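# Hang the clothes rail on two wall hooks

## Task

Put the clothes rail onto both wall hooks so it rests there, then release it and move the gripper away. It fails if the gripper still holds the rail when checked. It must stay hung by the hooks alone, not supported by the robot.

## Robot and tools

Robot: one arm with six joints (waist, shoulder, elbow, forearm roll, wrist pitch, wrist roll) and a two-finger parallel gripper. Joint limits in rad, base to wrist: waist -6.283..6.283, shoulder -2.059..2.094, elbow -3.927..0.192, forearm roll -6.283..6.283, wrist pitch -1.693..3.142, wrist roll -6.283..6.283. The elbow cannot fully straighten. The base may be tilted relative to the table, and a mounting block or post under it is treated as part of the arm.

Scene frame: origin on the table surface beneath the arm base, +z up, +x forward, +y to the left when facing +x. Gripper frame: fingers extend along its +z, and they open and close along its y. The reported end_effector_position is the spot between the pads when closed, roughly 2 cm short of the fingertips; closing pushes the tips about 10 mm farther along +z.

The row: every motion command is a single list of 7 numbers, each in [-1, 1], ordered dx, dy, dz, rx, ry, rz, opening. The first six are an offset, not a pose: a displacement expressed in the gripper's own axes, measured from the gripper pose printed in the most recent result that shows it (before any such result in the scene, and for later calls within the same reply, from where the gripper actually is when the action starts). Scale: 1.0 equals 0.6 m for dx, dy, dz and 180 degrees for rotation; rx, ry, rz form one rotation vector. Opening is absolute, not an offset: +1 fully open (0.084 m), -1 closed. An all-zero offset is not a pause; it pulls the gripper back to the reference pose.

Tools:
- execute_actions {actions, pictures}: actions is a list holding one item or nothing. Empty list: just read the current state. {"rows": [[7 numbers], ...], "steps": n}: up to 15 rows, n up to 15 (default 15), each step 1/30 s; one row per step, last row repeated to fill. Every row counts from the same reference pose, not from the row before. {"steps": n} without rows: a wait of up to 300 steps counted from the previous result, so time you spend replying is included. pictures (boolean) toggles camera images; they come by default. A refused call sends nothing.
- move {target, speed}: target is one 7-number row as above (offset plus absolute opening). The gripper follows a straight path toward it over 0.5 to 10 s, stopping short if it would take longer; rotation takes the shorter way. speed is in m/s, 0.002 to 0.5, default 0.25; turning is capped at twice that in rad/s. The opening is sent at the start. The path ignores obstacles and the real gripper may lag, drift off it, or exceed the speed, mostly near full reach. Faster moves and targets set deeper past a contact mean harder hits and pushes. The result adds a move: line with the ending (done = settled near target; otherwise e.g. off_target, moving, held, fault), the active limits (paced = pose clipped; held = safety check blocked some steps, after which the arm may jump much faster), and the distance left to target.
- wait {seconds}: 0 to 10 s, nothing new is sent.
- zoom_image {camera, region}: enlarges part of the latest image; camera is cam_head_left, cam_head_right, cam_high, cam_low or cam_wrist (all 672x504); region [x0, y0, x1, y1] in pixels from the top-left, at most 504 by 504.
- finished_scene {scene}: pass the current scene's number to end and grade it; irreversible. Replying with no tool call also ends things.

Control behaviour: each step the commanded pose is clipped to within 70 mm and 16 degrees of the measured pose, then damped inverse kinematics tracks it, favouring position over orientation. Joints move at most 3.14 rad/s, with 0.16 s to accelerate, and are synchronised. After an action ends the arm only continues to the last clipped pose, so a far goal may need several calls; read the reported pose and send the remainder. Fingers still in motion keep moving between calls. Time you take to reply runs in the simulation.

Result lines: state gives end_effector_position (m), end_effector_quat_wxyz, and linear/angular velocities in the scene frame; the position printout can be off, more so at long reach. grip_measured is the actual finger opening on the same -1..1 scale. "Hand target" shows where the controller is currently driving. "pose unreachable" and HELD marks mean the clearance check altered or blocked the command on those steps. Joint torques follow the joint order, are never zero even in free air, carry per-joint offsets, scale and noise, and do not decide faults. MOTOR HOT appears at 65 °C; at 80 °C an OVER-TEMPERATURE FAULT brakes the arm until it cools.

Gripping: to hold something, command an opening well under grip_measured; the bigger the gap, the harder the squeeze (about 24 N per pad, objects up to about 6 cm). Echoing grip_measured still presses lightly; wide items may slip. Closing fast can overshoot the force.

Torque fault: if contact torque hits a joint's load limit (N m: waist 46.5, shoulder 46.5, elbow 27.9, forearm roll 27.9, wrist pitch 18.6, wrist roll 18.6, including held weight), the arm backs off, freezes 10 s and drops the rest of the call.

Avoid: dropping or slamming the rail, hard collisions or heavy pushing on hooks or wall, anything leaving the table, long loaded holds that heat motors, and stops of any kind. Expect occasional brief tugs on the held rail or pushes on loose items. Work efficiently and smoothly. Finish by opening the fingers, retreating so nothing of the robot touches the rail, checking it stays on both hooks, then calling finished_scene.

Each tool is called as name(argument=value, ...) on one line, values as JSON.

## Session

execute_actions(actions=[])

Scene clock: 0.00 s of 5700.00 s.
end_effector_position=(+0.1725, -0.1113, +0.2251) grip_measured=+1.00 end_effector_quat_wxyz=(+0.162, -0.588, +0.789, -0.076) end_effector_velocity=(+0.000, -0.000, +0.000) end_effector_angular_velocity=(+0.002, -0.001, -0.002)
Joint positions: [-1.167 -1.405 -0.141  0.341  1.395  0.854  0.084]
Joint velocities: [-0.002  0.    -0.     0.002  0.     0.001 -0.   ]
Joint torques (N m, as the arm reports them, + toward a larger angle): no reading
Motor temperatures (°C, as the motors report them): [37 36 34 35 36 38]
Hand target: +0.172, -0.111, +0.225; +0.162, -0.588, +0.789, -0.076

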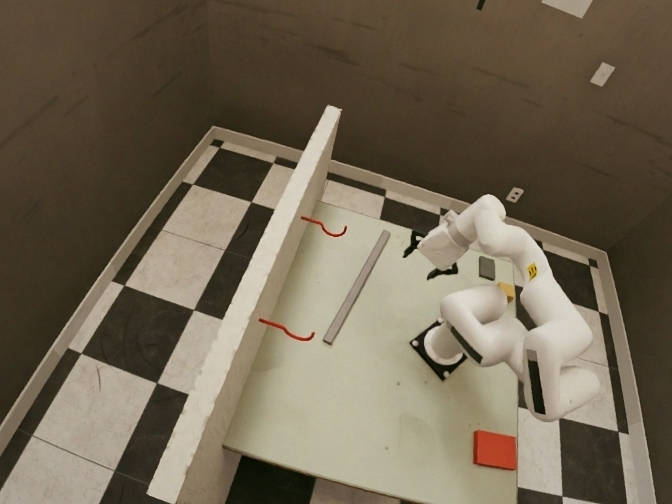

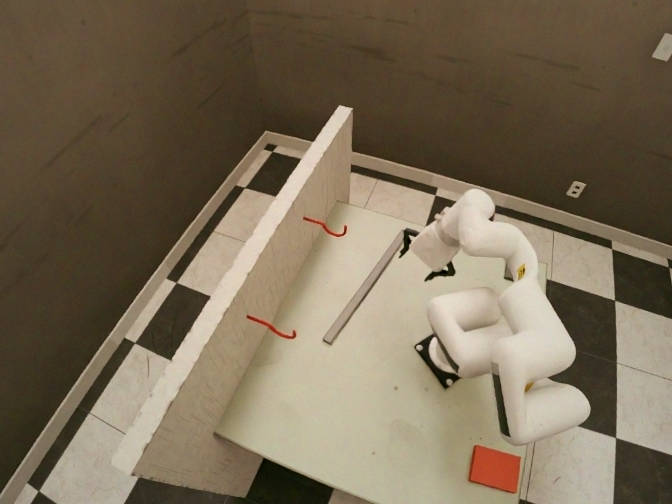

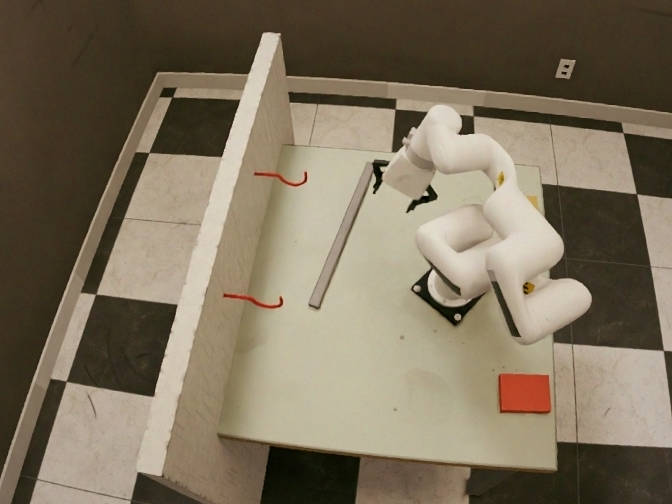

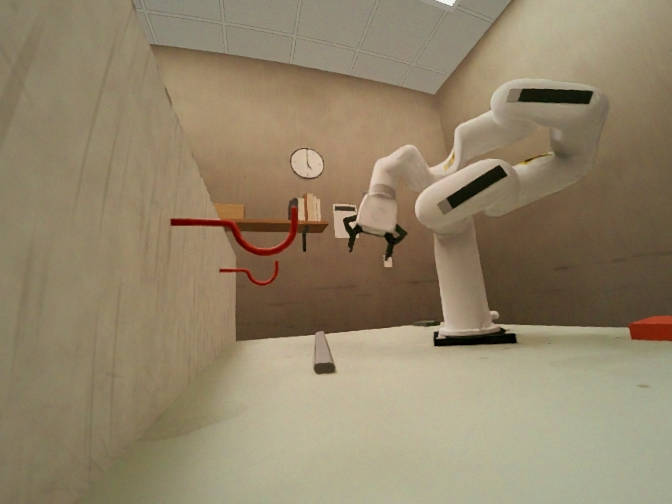

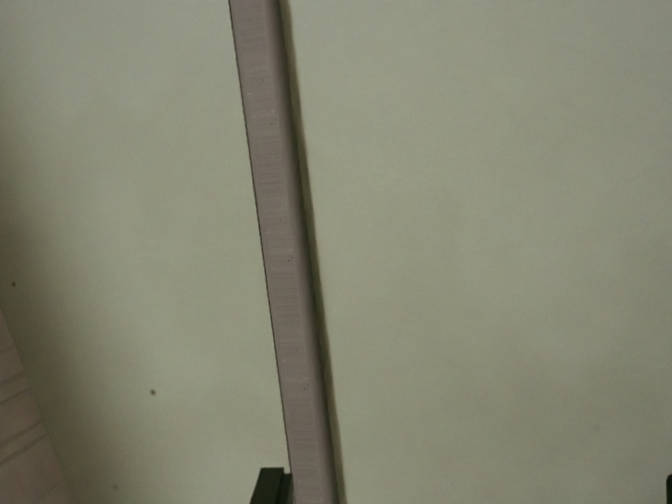

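move(target=[-0.035,-0.297,-0.137,-0.104,0.048,-0.036,1])

Scene clock: 7.27 s of 5700.00 s.
end_effector_position=(+0.3106, -0.1500, +0.3601) grip_measured=+1.00 end_effector_quat_wxyz=(+0.001, -0.642, +0.766, +0.001) end_effector_velocity=(+0.001, -0.001, +0.002) end_effector_angular_velocity=(+0.002, +0.008, -0.001)
Joint positions: [-0.642 -0.493 -1.017 -0.     1.493  1.301  0.084]
Joint velocities: [ 0.001  0.013 -0.016 -0.002  0.012  0.002 -0.   ]
Joint torques (N m, as the arm reports them, + toward a larger angle): [  0.12  -7.16 -14.31   0.23  -1.5   -0.22]
Motor temperatures (°C, as the motors report them): [37 36 35 35 36 38]
Hand target: +0.311, -0.150, +0.360; +0.001, -0.642, +0.766, +0.001
Off the commanded pose: 0.001 m, 0 deg.
After step 90, 2.87 s passed at rest.
move: done

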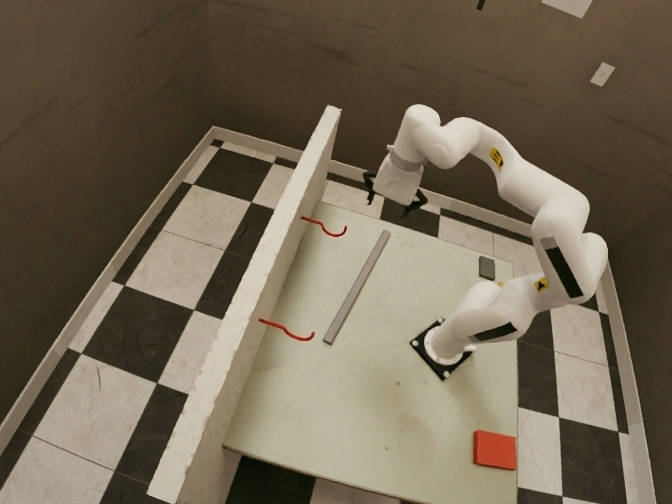

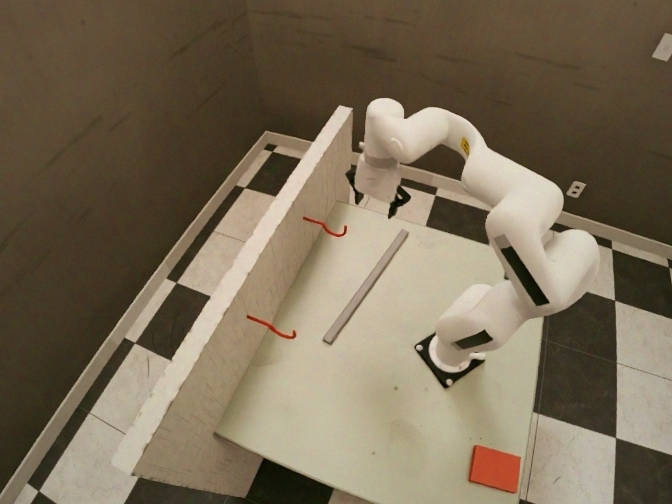

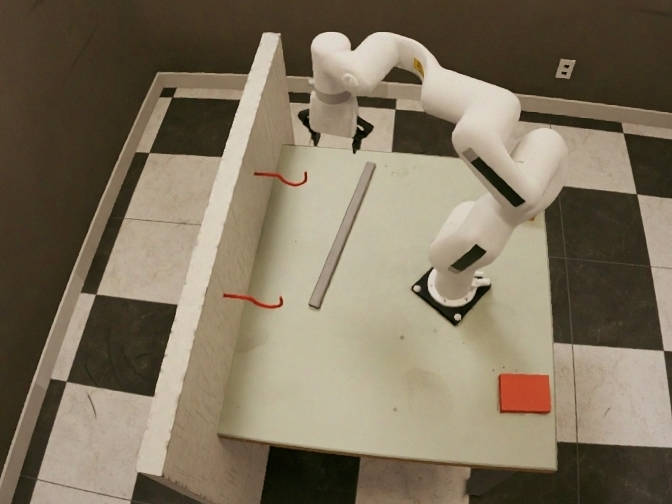

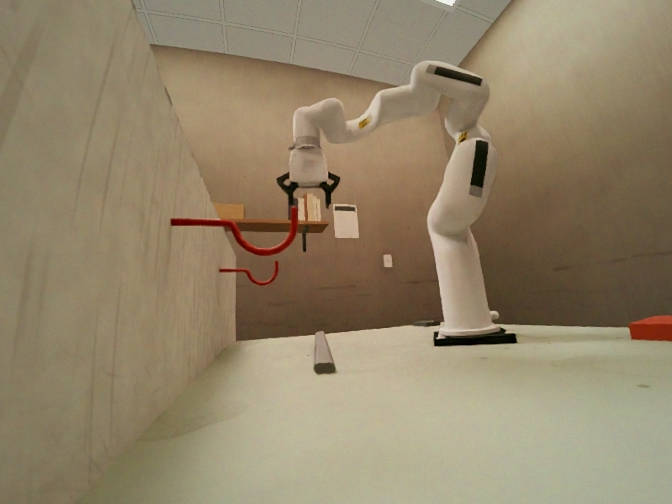

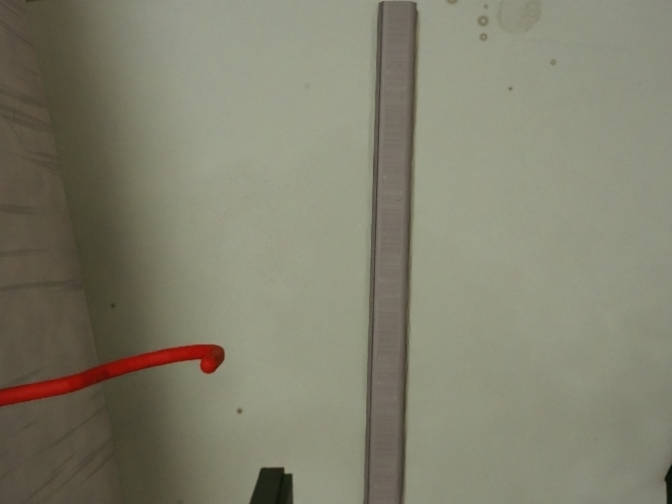

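move(target=[0,0.016,0.45,0,0,0.008,0.6], speed=0.15)

Scene clock: 18.10 s of 5700.00 s.
end_effector_position=(+0.3009, -0.1481, +0.0905) grip_measured=+0.59 end_effector_quat_wxyz=(+0.001, -0.632, +0.775, +0.000) end_effector_velocity=(-0.001, +0.000, -0.003) end_effector_angular_velocity=(+0.002, +0.004, -0.001)
Joint positions: [-0.652 -0.236 -0.411 -0.002  0.63   1.318  0.069]
Joint velocities: [-0.     0.007  0.002  0.    -0.004  0.001 -0.   ]
Joint torques (N m, as the arm reports them, + toward a larger angle): [  0.12  -8.83 -12.03   0.16  -1.44  -0.21]
Motor temperatures (°C, as the motors report them): [37 36 36 35 36 38]
Hand target: +0.301, -0.148, +0.090; +0.001, -0.632, +0.775, +0.000
Off the commanded pose: 0.001 m, 0 deg.
After step 90, 5.50 s passed at rest.
move: done

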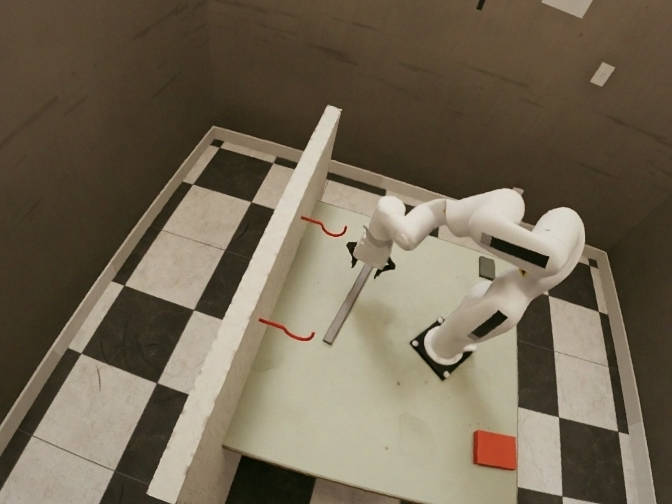

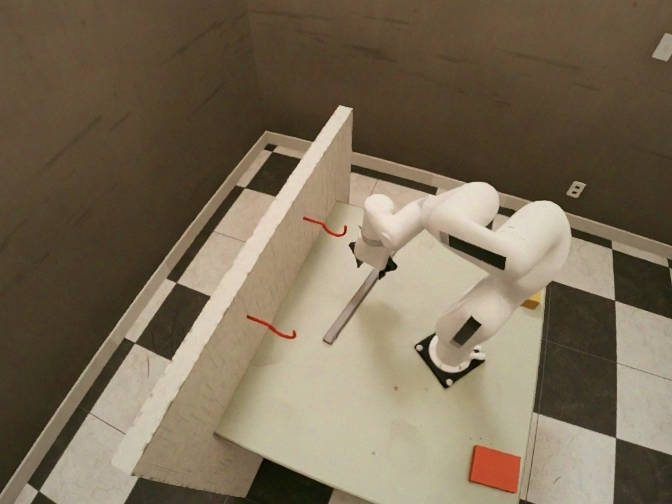

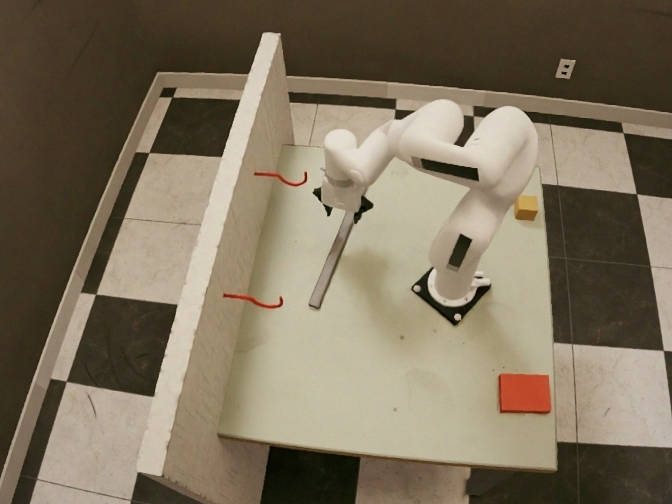

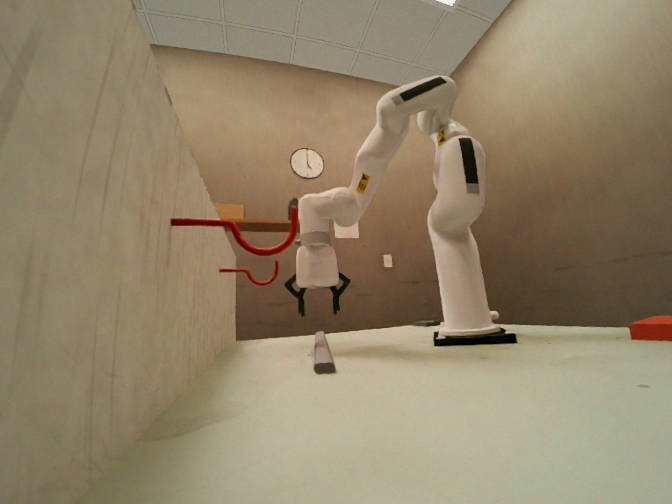

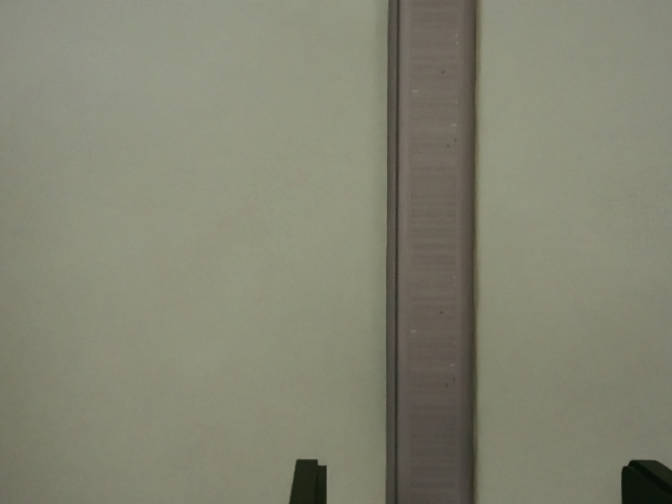

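move(target=[0,0,0.105,0,0,0,0.6], speed=0.08)

move(target=[0,0,0,0,0,0,-1])

move(target=[-0.24,0.05,-0.41,0,0,-0.064,-1], speed=0.15)

Scene clock: 24.33 s of 5700.00 s.
end_effector_position=(+0.3010, -0.1482, +0.0277) grip_measured=+0.59 end_effector_quat_wxyz=(+0.001, -0.632, +0.775, -0.000) end_effector_velocity=(-0.001, -0.000, -0.002) end_effector_angular_velocity=(+0.001, +0.001, -0.002)
Joint positions: [-0.653 -0.012 -0.388 -0.004  0.382  1.32   0.069]
Joint velocities: [-0.001  0.006  0.     0.    -0.005  0.    -0.   ]
Joint torques (N m, as the arm reports them, + toward a larger angle): [  0.03 -10.16  -9.91   0.32  -1.5   -0.13]
Motor temperatures (°C, as the motors report them): [37 36 36 35 36 38]
Hand target: +0.301, -0.148, +0.027; +0.001, -0.632, +0.775, -0.000
Off the commanded pose: 0.000 m, 0 deg.
After step 90, 2.00 s passed at rest.
move: done

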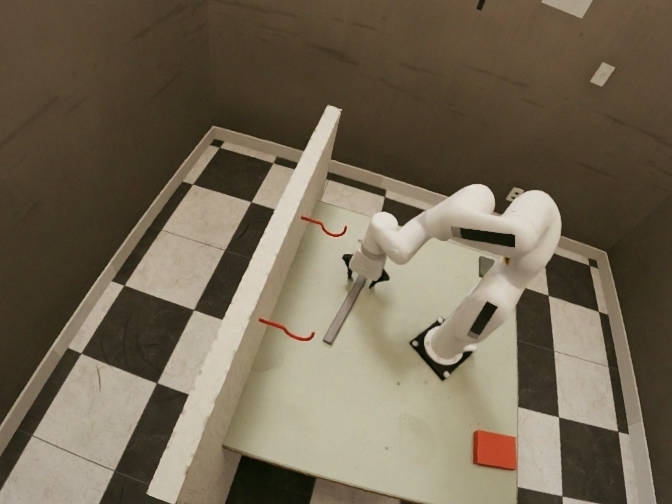

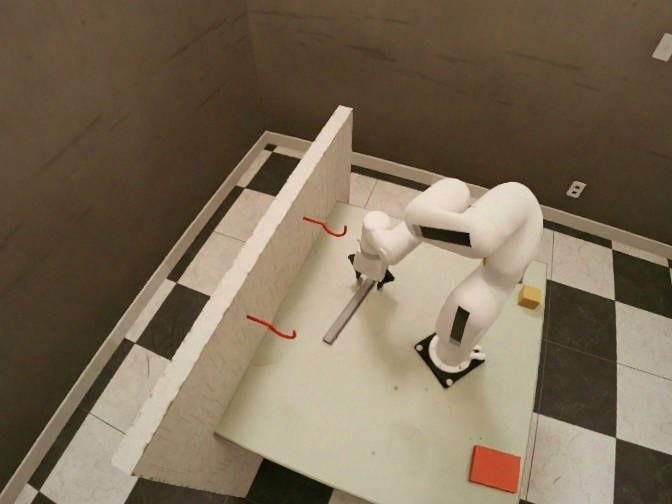

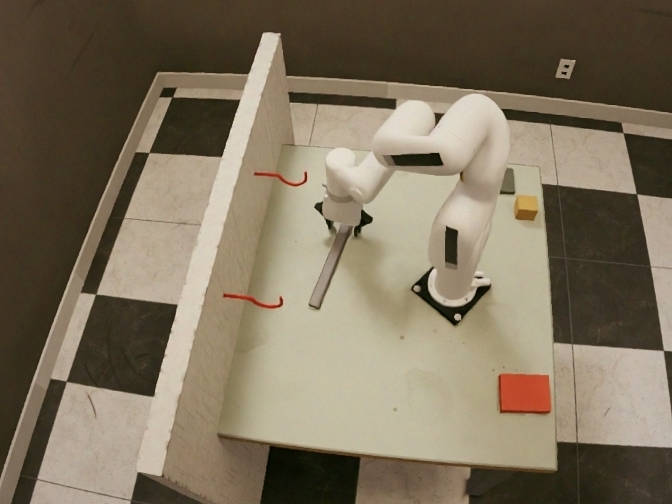

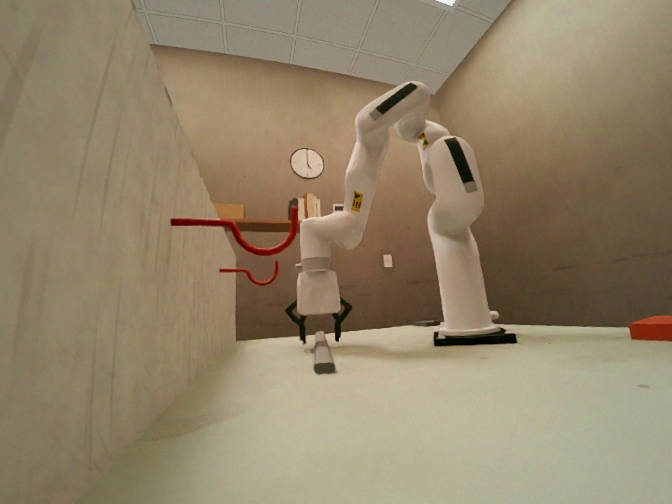

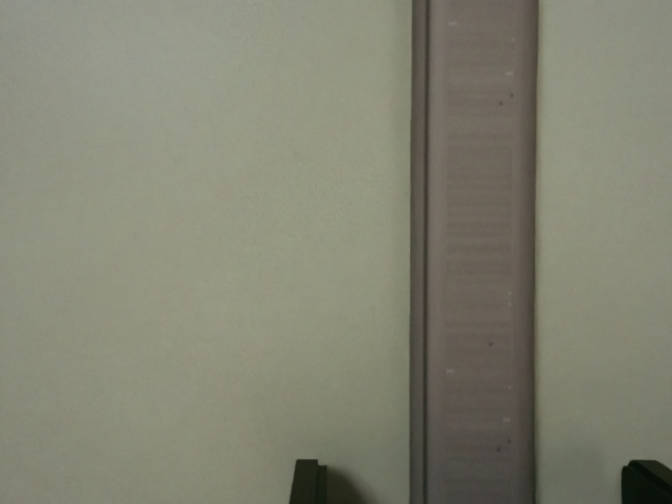

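Scene clock: 24.83 s of 5700.00 s.
end_effector_position=(+0.3012, -0.1483, +0.0278) grip_measured=-0.35 end_effector_quat_wxyz=(+0.001, -0.632, +0.775, -0.000) end_effector_velocity=(-0.000, +0.000, -0.000) end_effector_angular_velocity=(-0.000, +0.001, +0.001)
Joint positions: [-0.653 -0.012 -0.388 -0.004  0.382  1.32   0.029]
Joint velocities: [ 0.     0.001  0.    -0.001 -0.     0.     0.   ]
Joint torques (N m, as the arm reports them, + toward a larger angle): [  0.28 -10.33  -9.75   0.36  -1.37  -0.28]
Motor temperatures (°C, as the motors report them): [37 36 36 35 36 38]
Hand target: +0.301, -0.148, +0.028; +0.001, -0.632, +0.775, -0.000
Off the commanded pose: 0.000 m, 0 deg.
move: done

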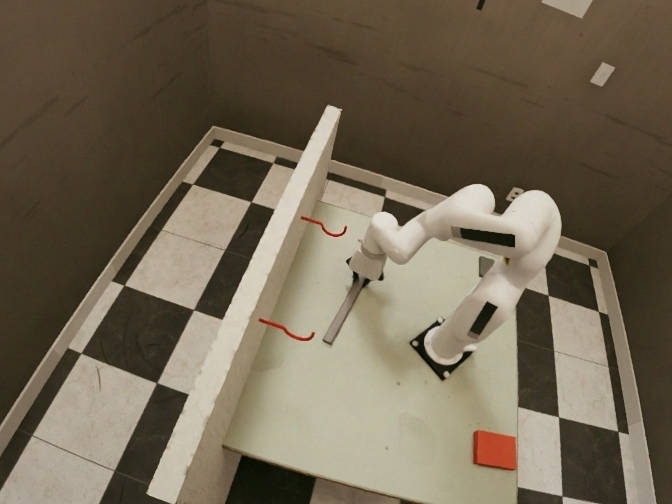

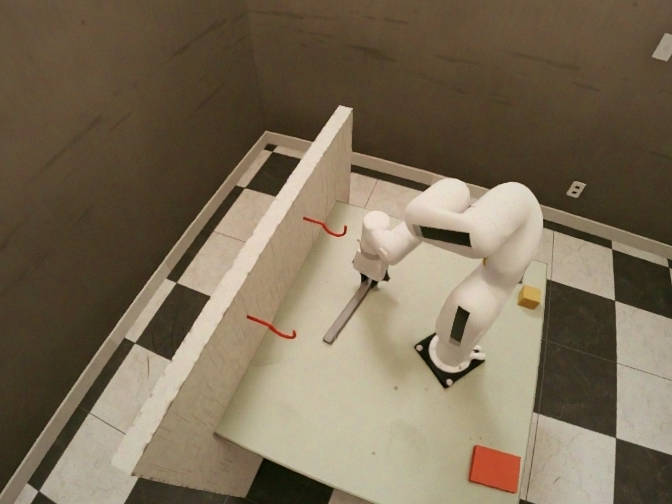

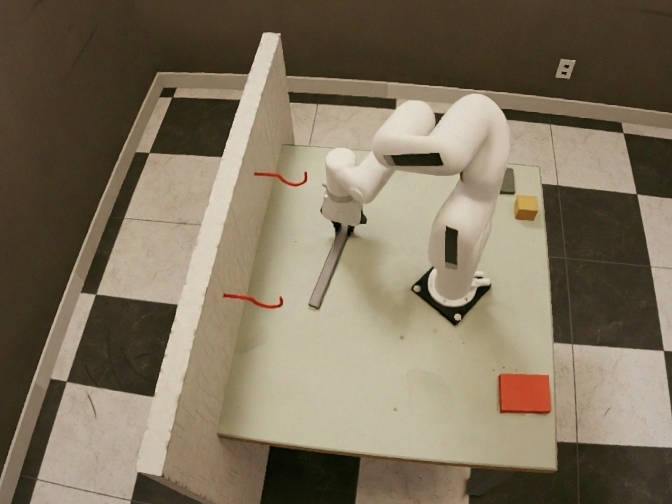

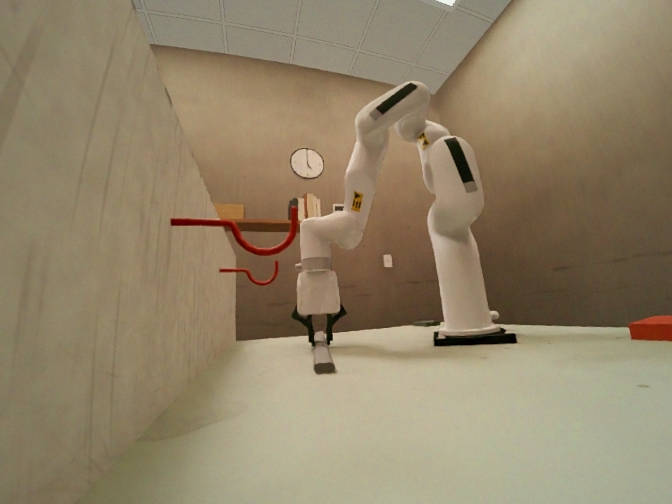

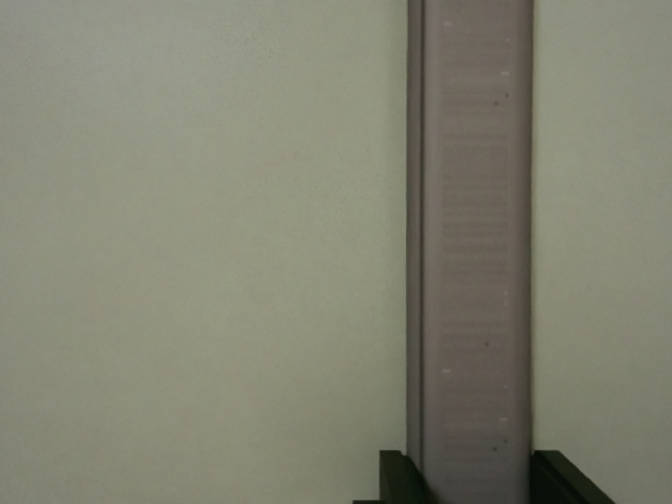

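Scene clock: 27.23 s of 5700.00 s.
end_effector_position=(+0.3004, -0.0009, +0.2736) grip_measured=-0.35 end_effector_quat_wxyz=(-0.002, +0.707, -0.707, -0.001) end_effector_velocity=(+0.001, +0.002, +0.004) end_effector_angular_velocity=(+0.001, -0.005, +0.001)
Joint positions: [-0.185 -0.666 -0.647 -0.007  1.298  1.584  0.029]
Joint velocities: [ 0.005 -0.001 -0.008  0.001  0.005  0.004 -0.   ]
Joint torques (N m, as the arm reports them, + toward a larger angle): [  0.13  -5.42 -15.49   0.35  -1.54  -0.17]
Motor temperatures (°C, as the motors report them): [37 36 36 35 36 38]
Hand target: +0.301, -0.001, +0.274; -0.002, +0.707, -0.707, -0.000
Off the commanded pose: 0.001 m, 0 deg.
move: done

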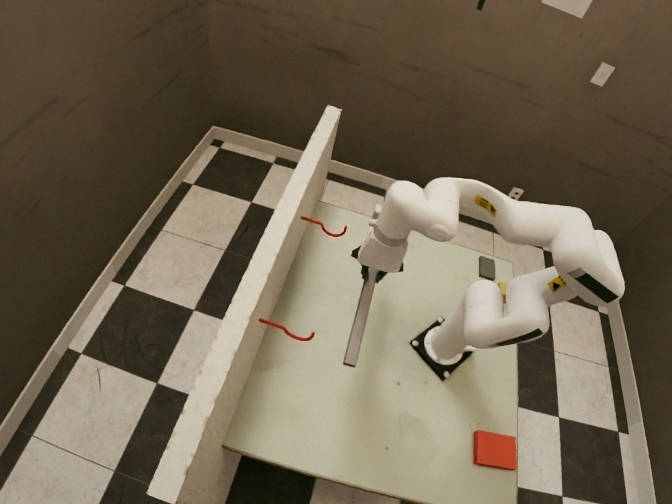

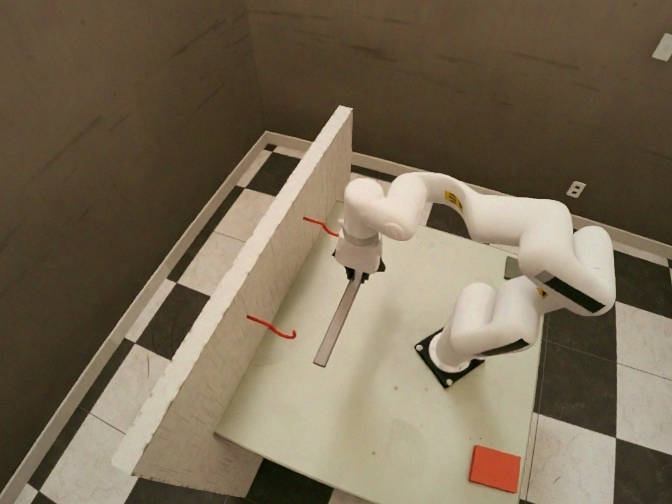

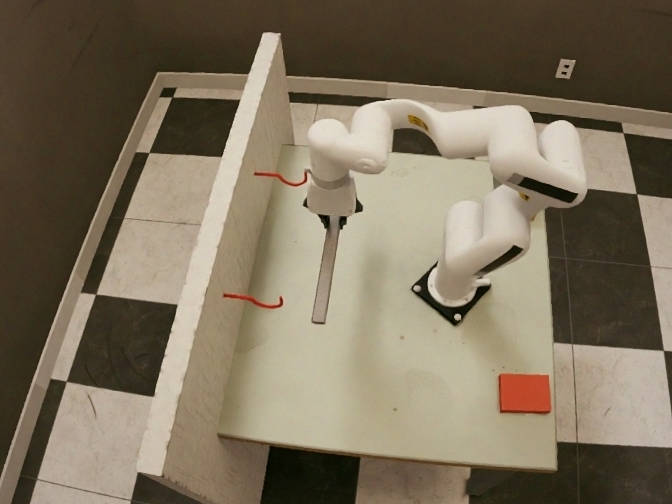

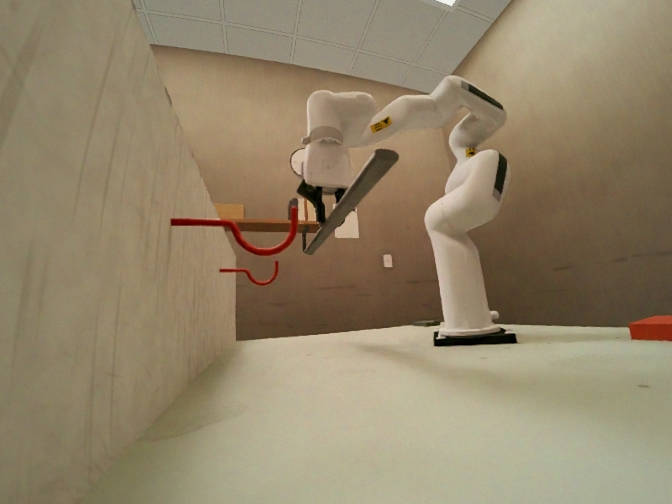

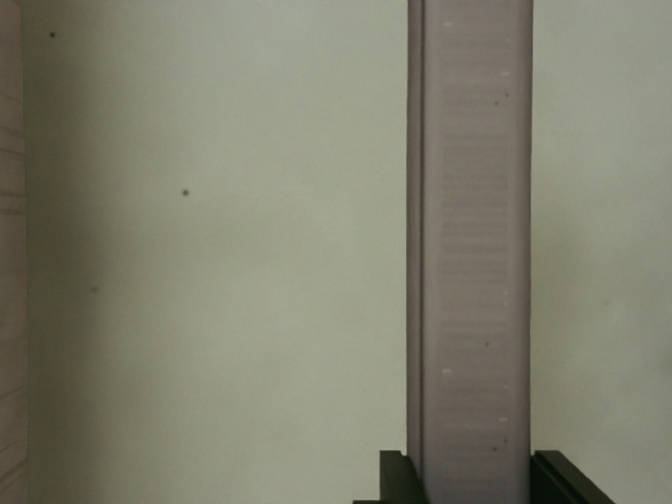

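The wall is about 1 cm closer this time, so I'll aim for x≈0.432.

move(target=[0,-0.22,0,0,0,0,-1], speed=0.15)

move(target=[0,0,0.08,0,0,0,-1], speed=0.05)

zoom_image(camera="cam_low", region=[160,160,340,300])

Scene clock: 37.37 s of 5700.00 s.
end_effector_position=(+0.4322, -0.0011, +0.2737) grip_measured=-0.35 end_effector_quat_wxyz=(-0.002, +0.707, -0.707, -0.000) end_effector_velocity=(+0.001, -0.000, -0.001) end_effector_angular_velocity=(-0.002, +0.003, +0.001)
Joint positions: [-0.188 -0.185 -1.04  -0.007  1.209  1.581  0.029]
Joint velocities: [ 0.     0.006 -0.005 -0.002  0.002 -0.    -0.   ]
Joint torques (N m, as the arm reports them, + toward a larger angle): [  0.4  -12.53 -15.58   0.25  -1.55  -0.23]
Motor temperatures (°C, as the motors report them): [37 36 37 35 36 38]
Hand target: +0.432, -0.001, +0.274; -0.002, +0.707, -0.707, -0.001
Off the commanded pose: 0.000 m, 0 deg.
After step 90, 5.73 s passed at rest.
move: done

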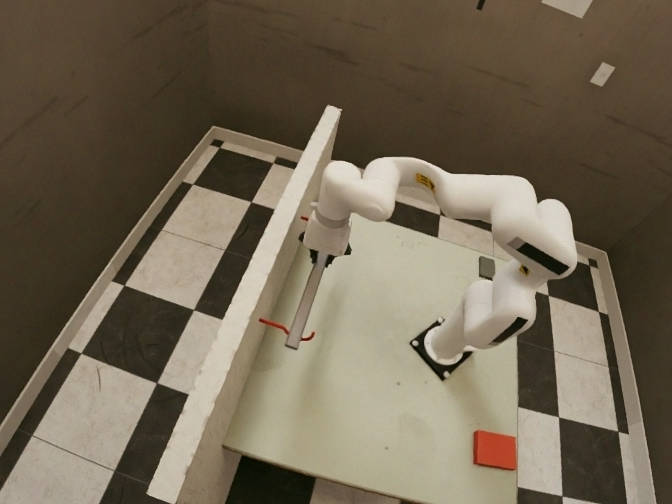

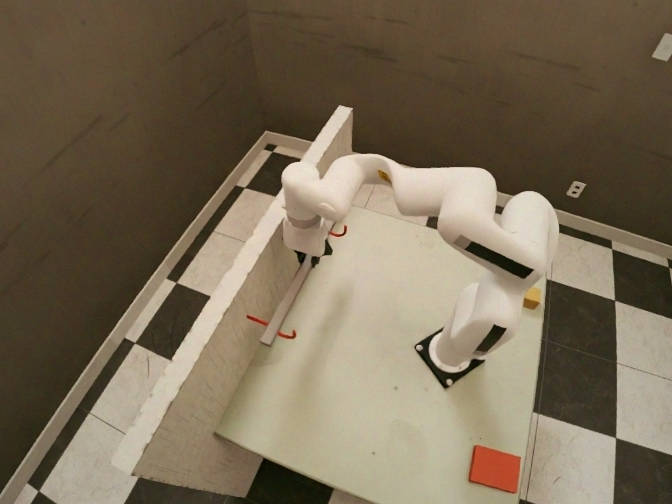

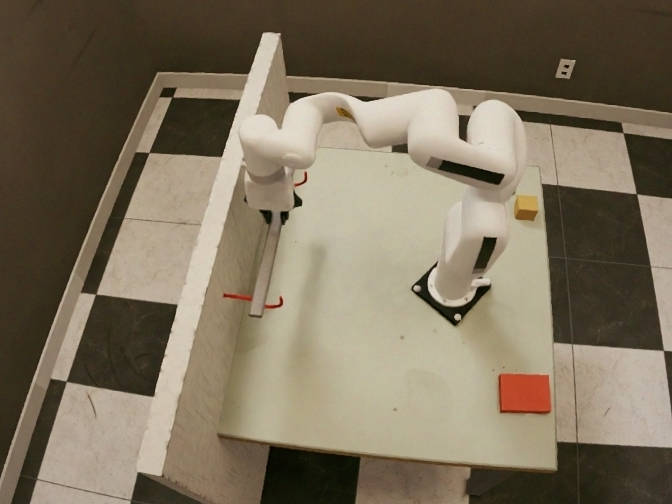

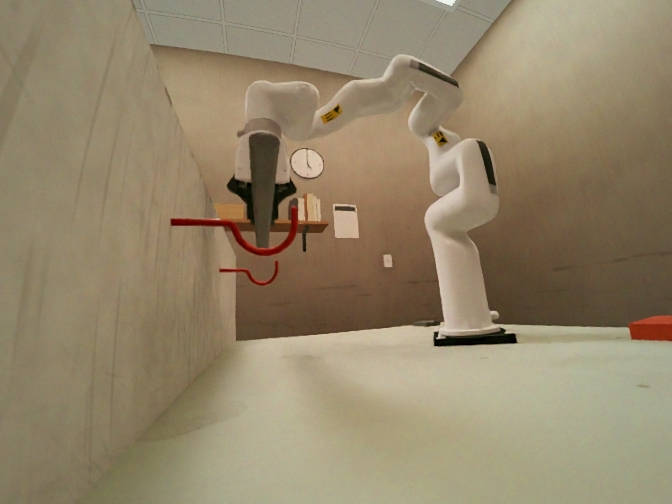

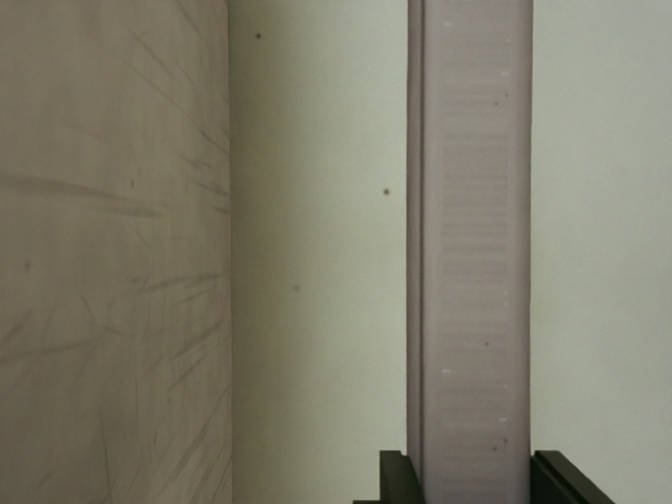

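Scene clock: 38.67 s of 5700.00 s.
end_effector_position=(+0.4323, -0.0010, +0.2260) grip_measured=-0.35 end_effector_quat_wxyz=(-0.002, +0.707, -0.707, -0.000) end_effector_velocity=(+0.001, +0.001, +0.000) end_effector_angular_velocity=(+0.000, -0.006, +0.003)
Joint positions: [-0.19  -0.15  -0.936 -0.008  1.071  1.581  0.029]
Joint velocities: [ 0.002  0.     0.001  0.    -0.007 -0.     0.   ]
Joint torques (N m, as the arm reports them, + toward a larger angle): [  0.51 -12.72 -15.1    0.24  -1.51  -0.14]
Motor temperatures (°C, as the motors report them): [37 36 37 35 36 38]
Hand target: +0.432, -0.001, +0.226; -0.002, +0.707, -0.707, -0.000
Off the commanded pose: 0.000 m, 0 deg.
move: done

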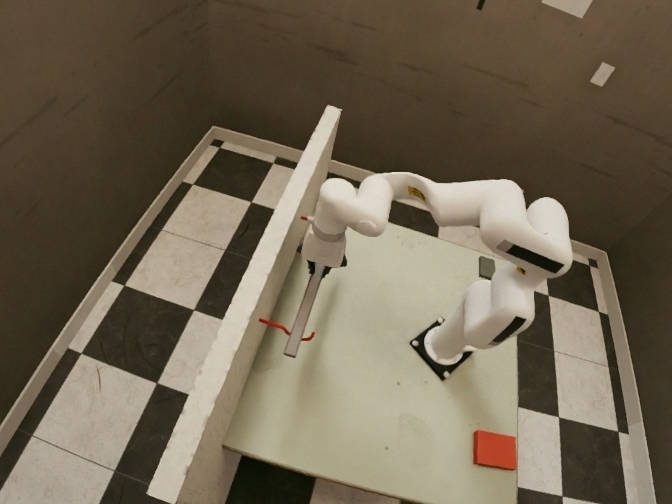

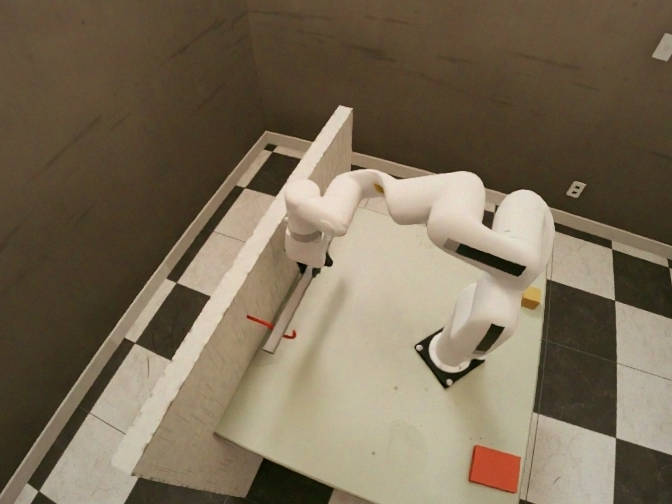

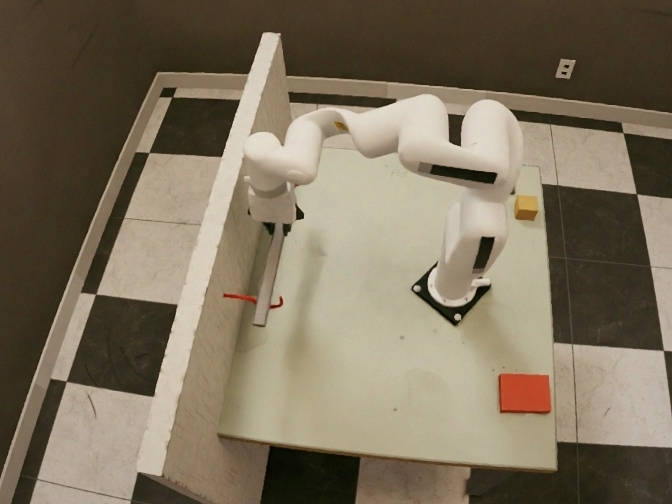

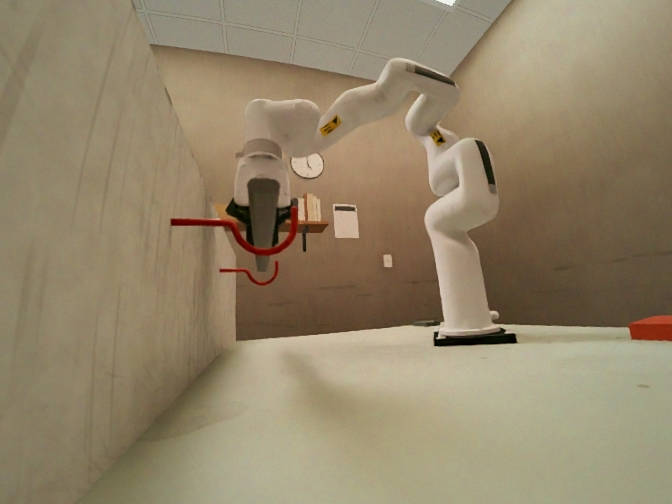

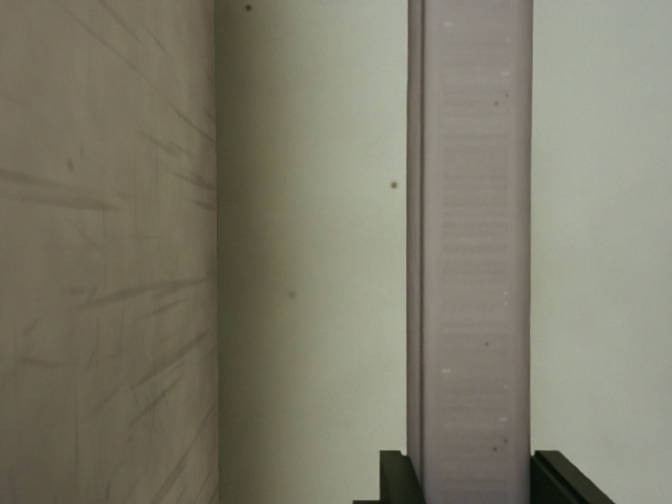

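Region (160, 160, 340, 300) of cam_low's 672x504 image, scaled by 2.800, with more detail than that image has.

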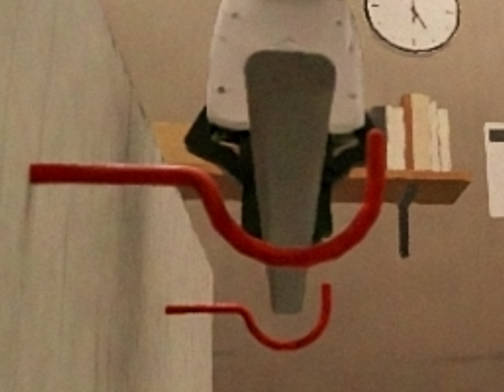

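move(target=[0,0,0.052,0,0,0,-1], speed=0.025)

zoom_image(camera="cam_low", region=[160,160,340,300])

Scene clock: 42.93 s of 5700.00 s.
end_effector_position=(+0.4324, -0.0010, +0.1950) grip_measured=-0.35 end_effector_quat_wxyz=(-0.002, +0.707, -0.707, -0.000) end_effector_velocity=(+0.002, +0.000, +0.000) end_effector_angular_velocity=(-0.000, -0.006, -0.001)
Joint positions: [-0.191 -0.115 -0.88  -0.009  0.98   1.582  0.029]
Joint velocities: [ 0.     0.    -0.    -0.    -0.006  0.001  0.   ]
Joint torques (N m, as the arm reports them, + toward a larger angle): [  0.26 -13.2  -14.75   0.3   -1.64  -0.28]
Motor temperatures (°C, as the motors report them): [37 36 37 35 36 38]
Hand target: +0.432, -0.001, +0.195; -0.002, +0.707, -0.707, -0.000
Off the commanded pose: 0.000 m, 0 deg.
move: done

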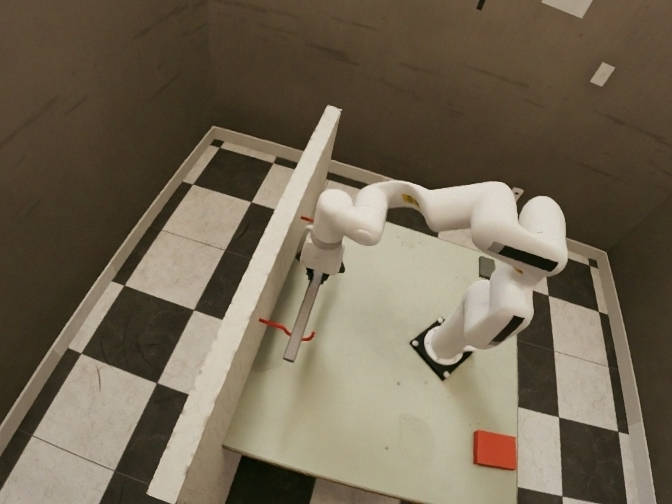

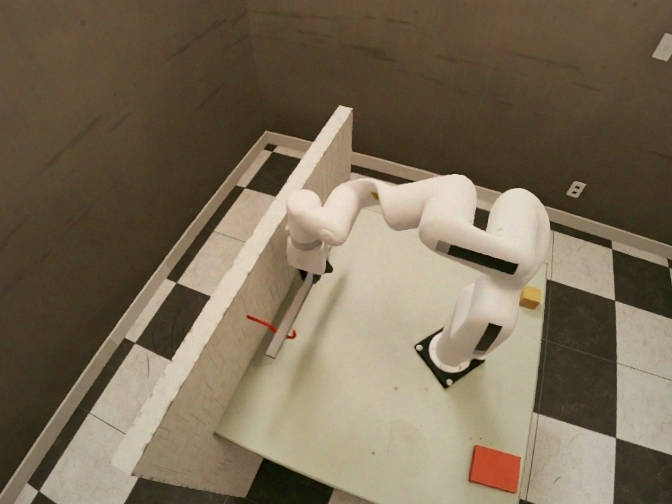

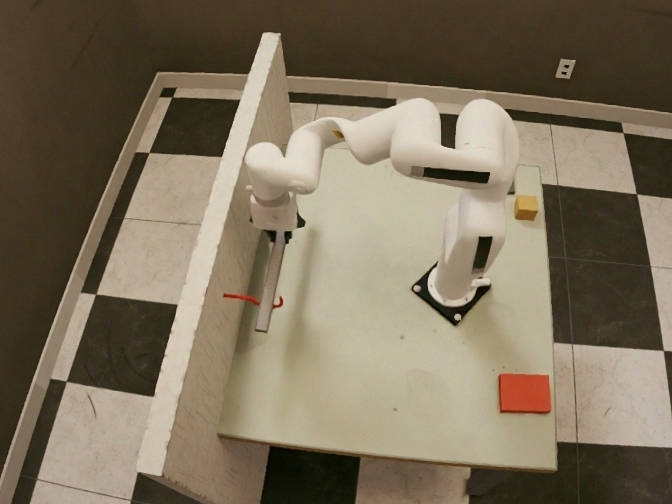

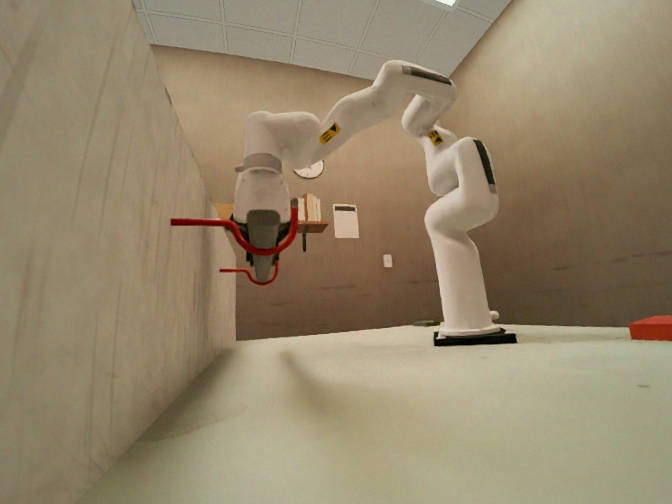

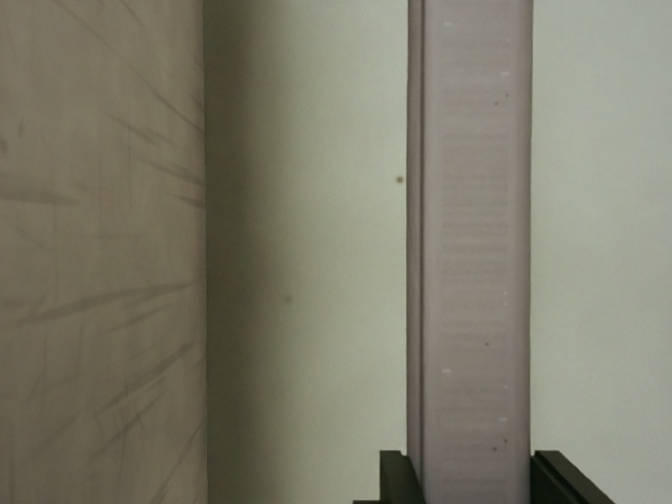

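Region (160, 160, 340, 300) of cam_low's 672x504 image, scaled by 2.800, with more detail than that image has.

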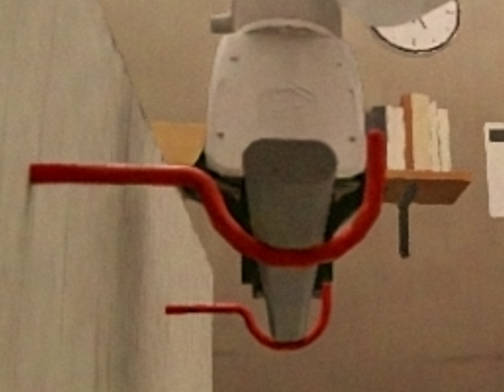

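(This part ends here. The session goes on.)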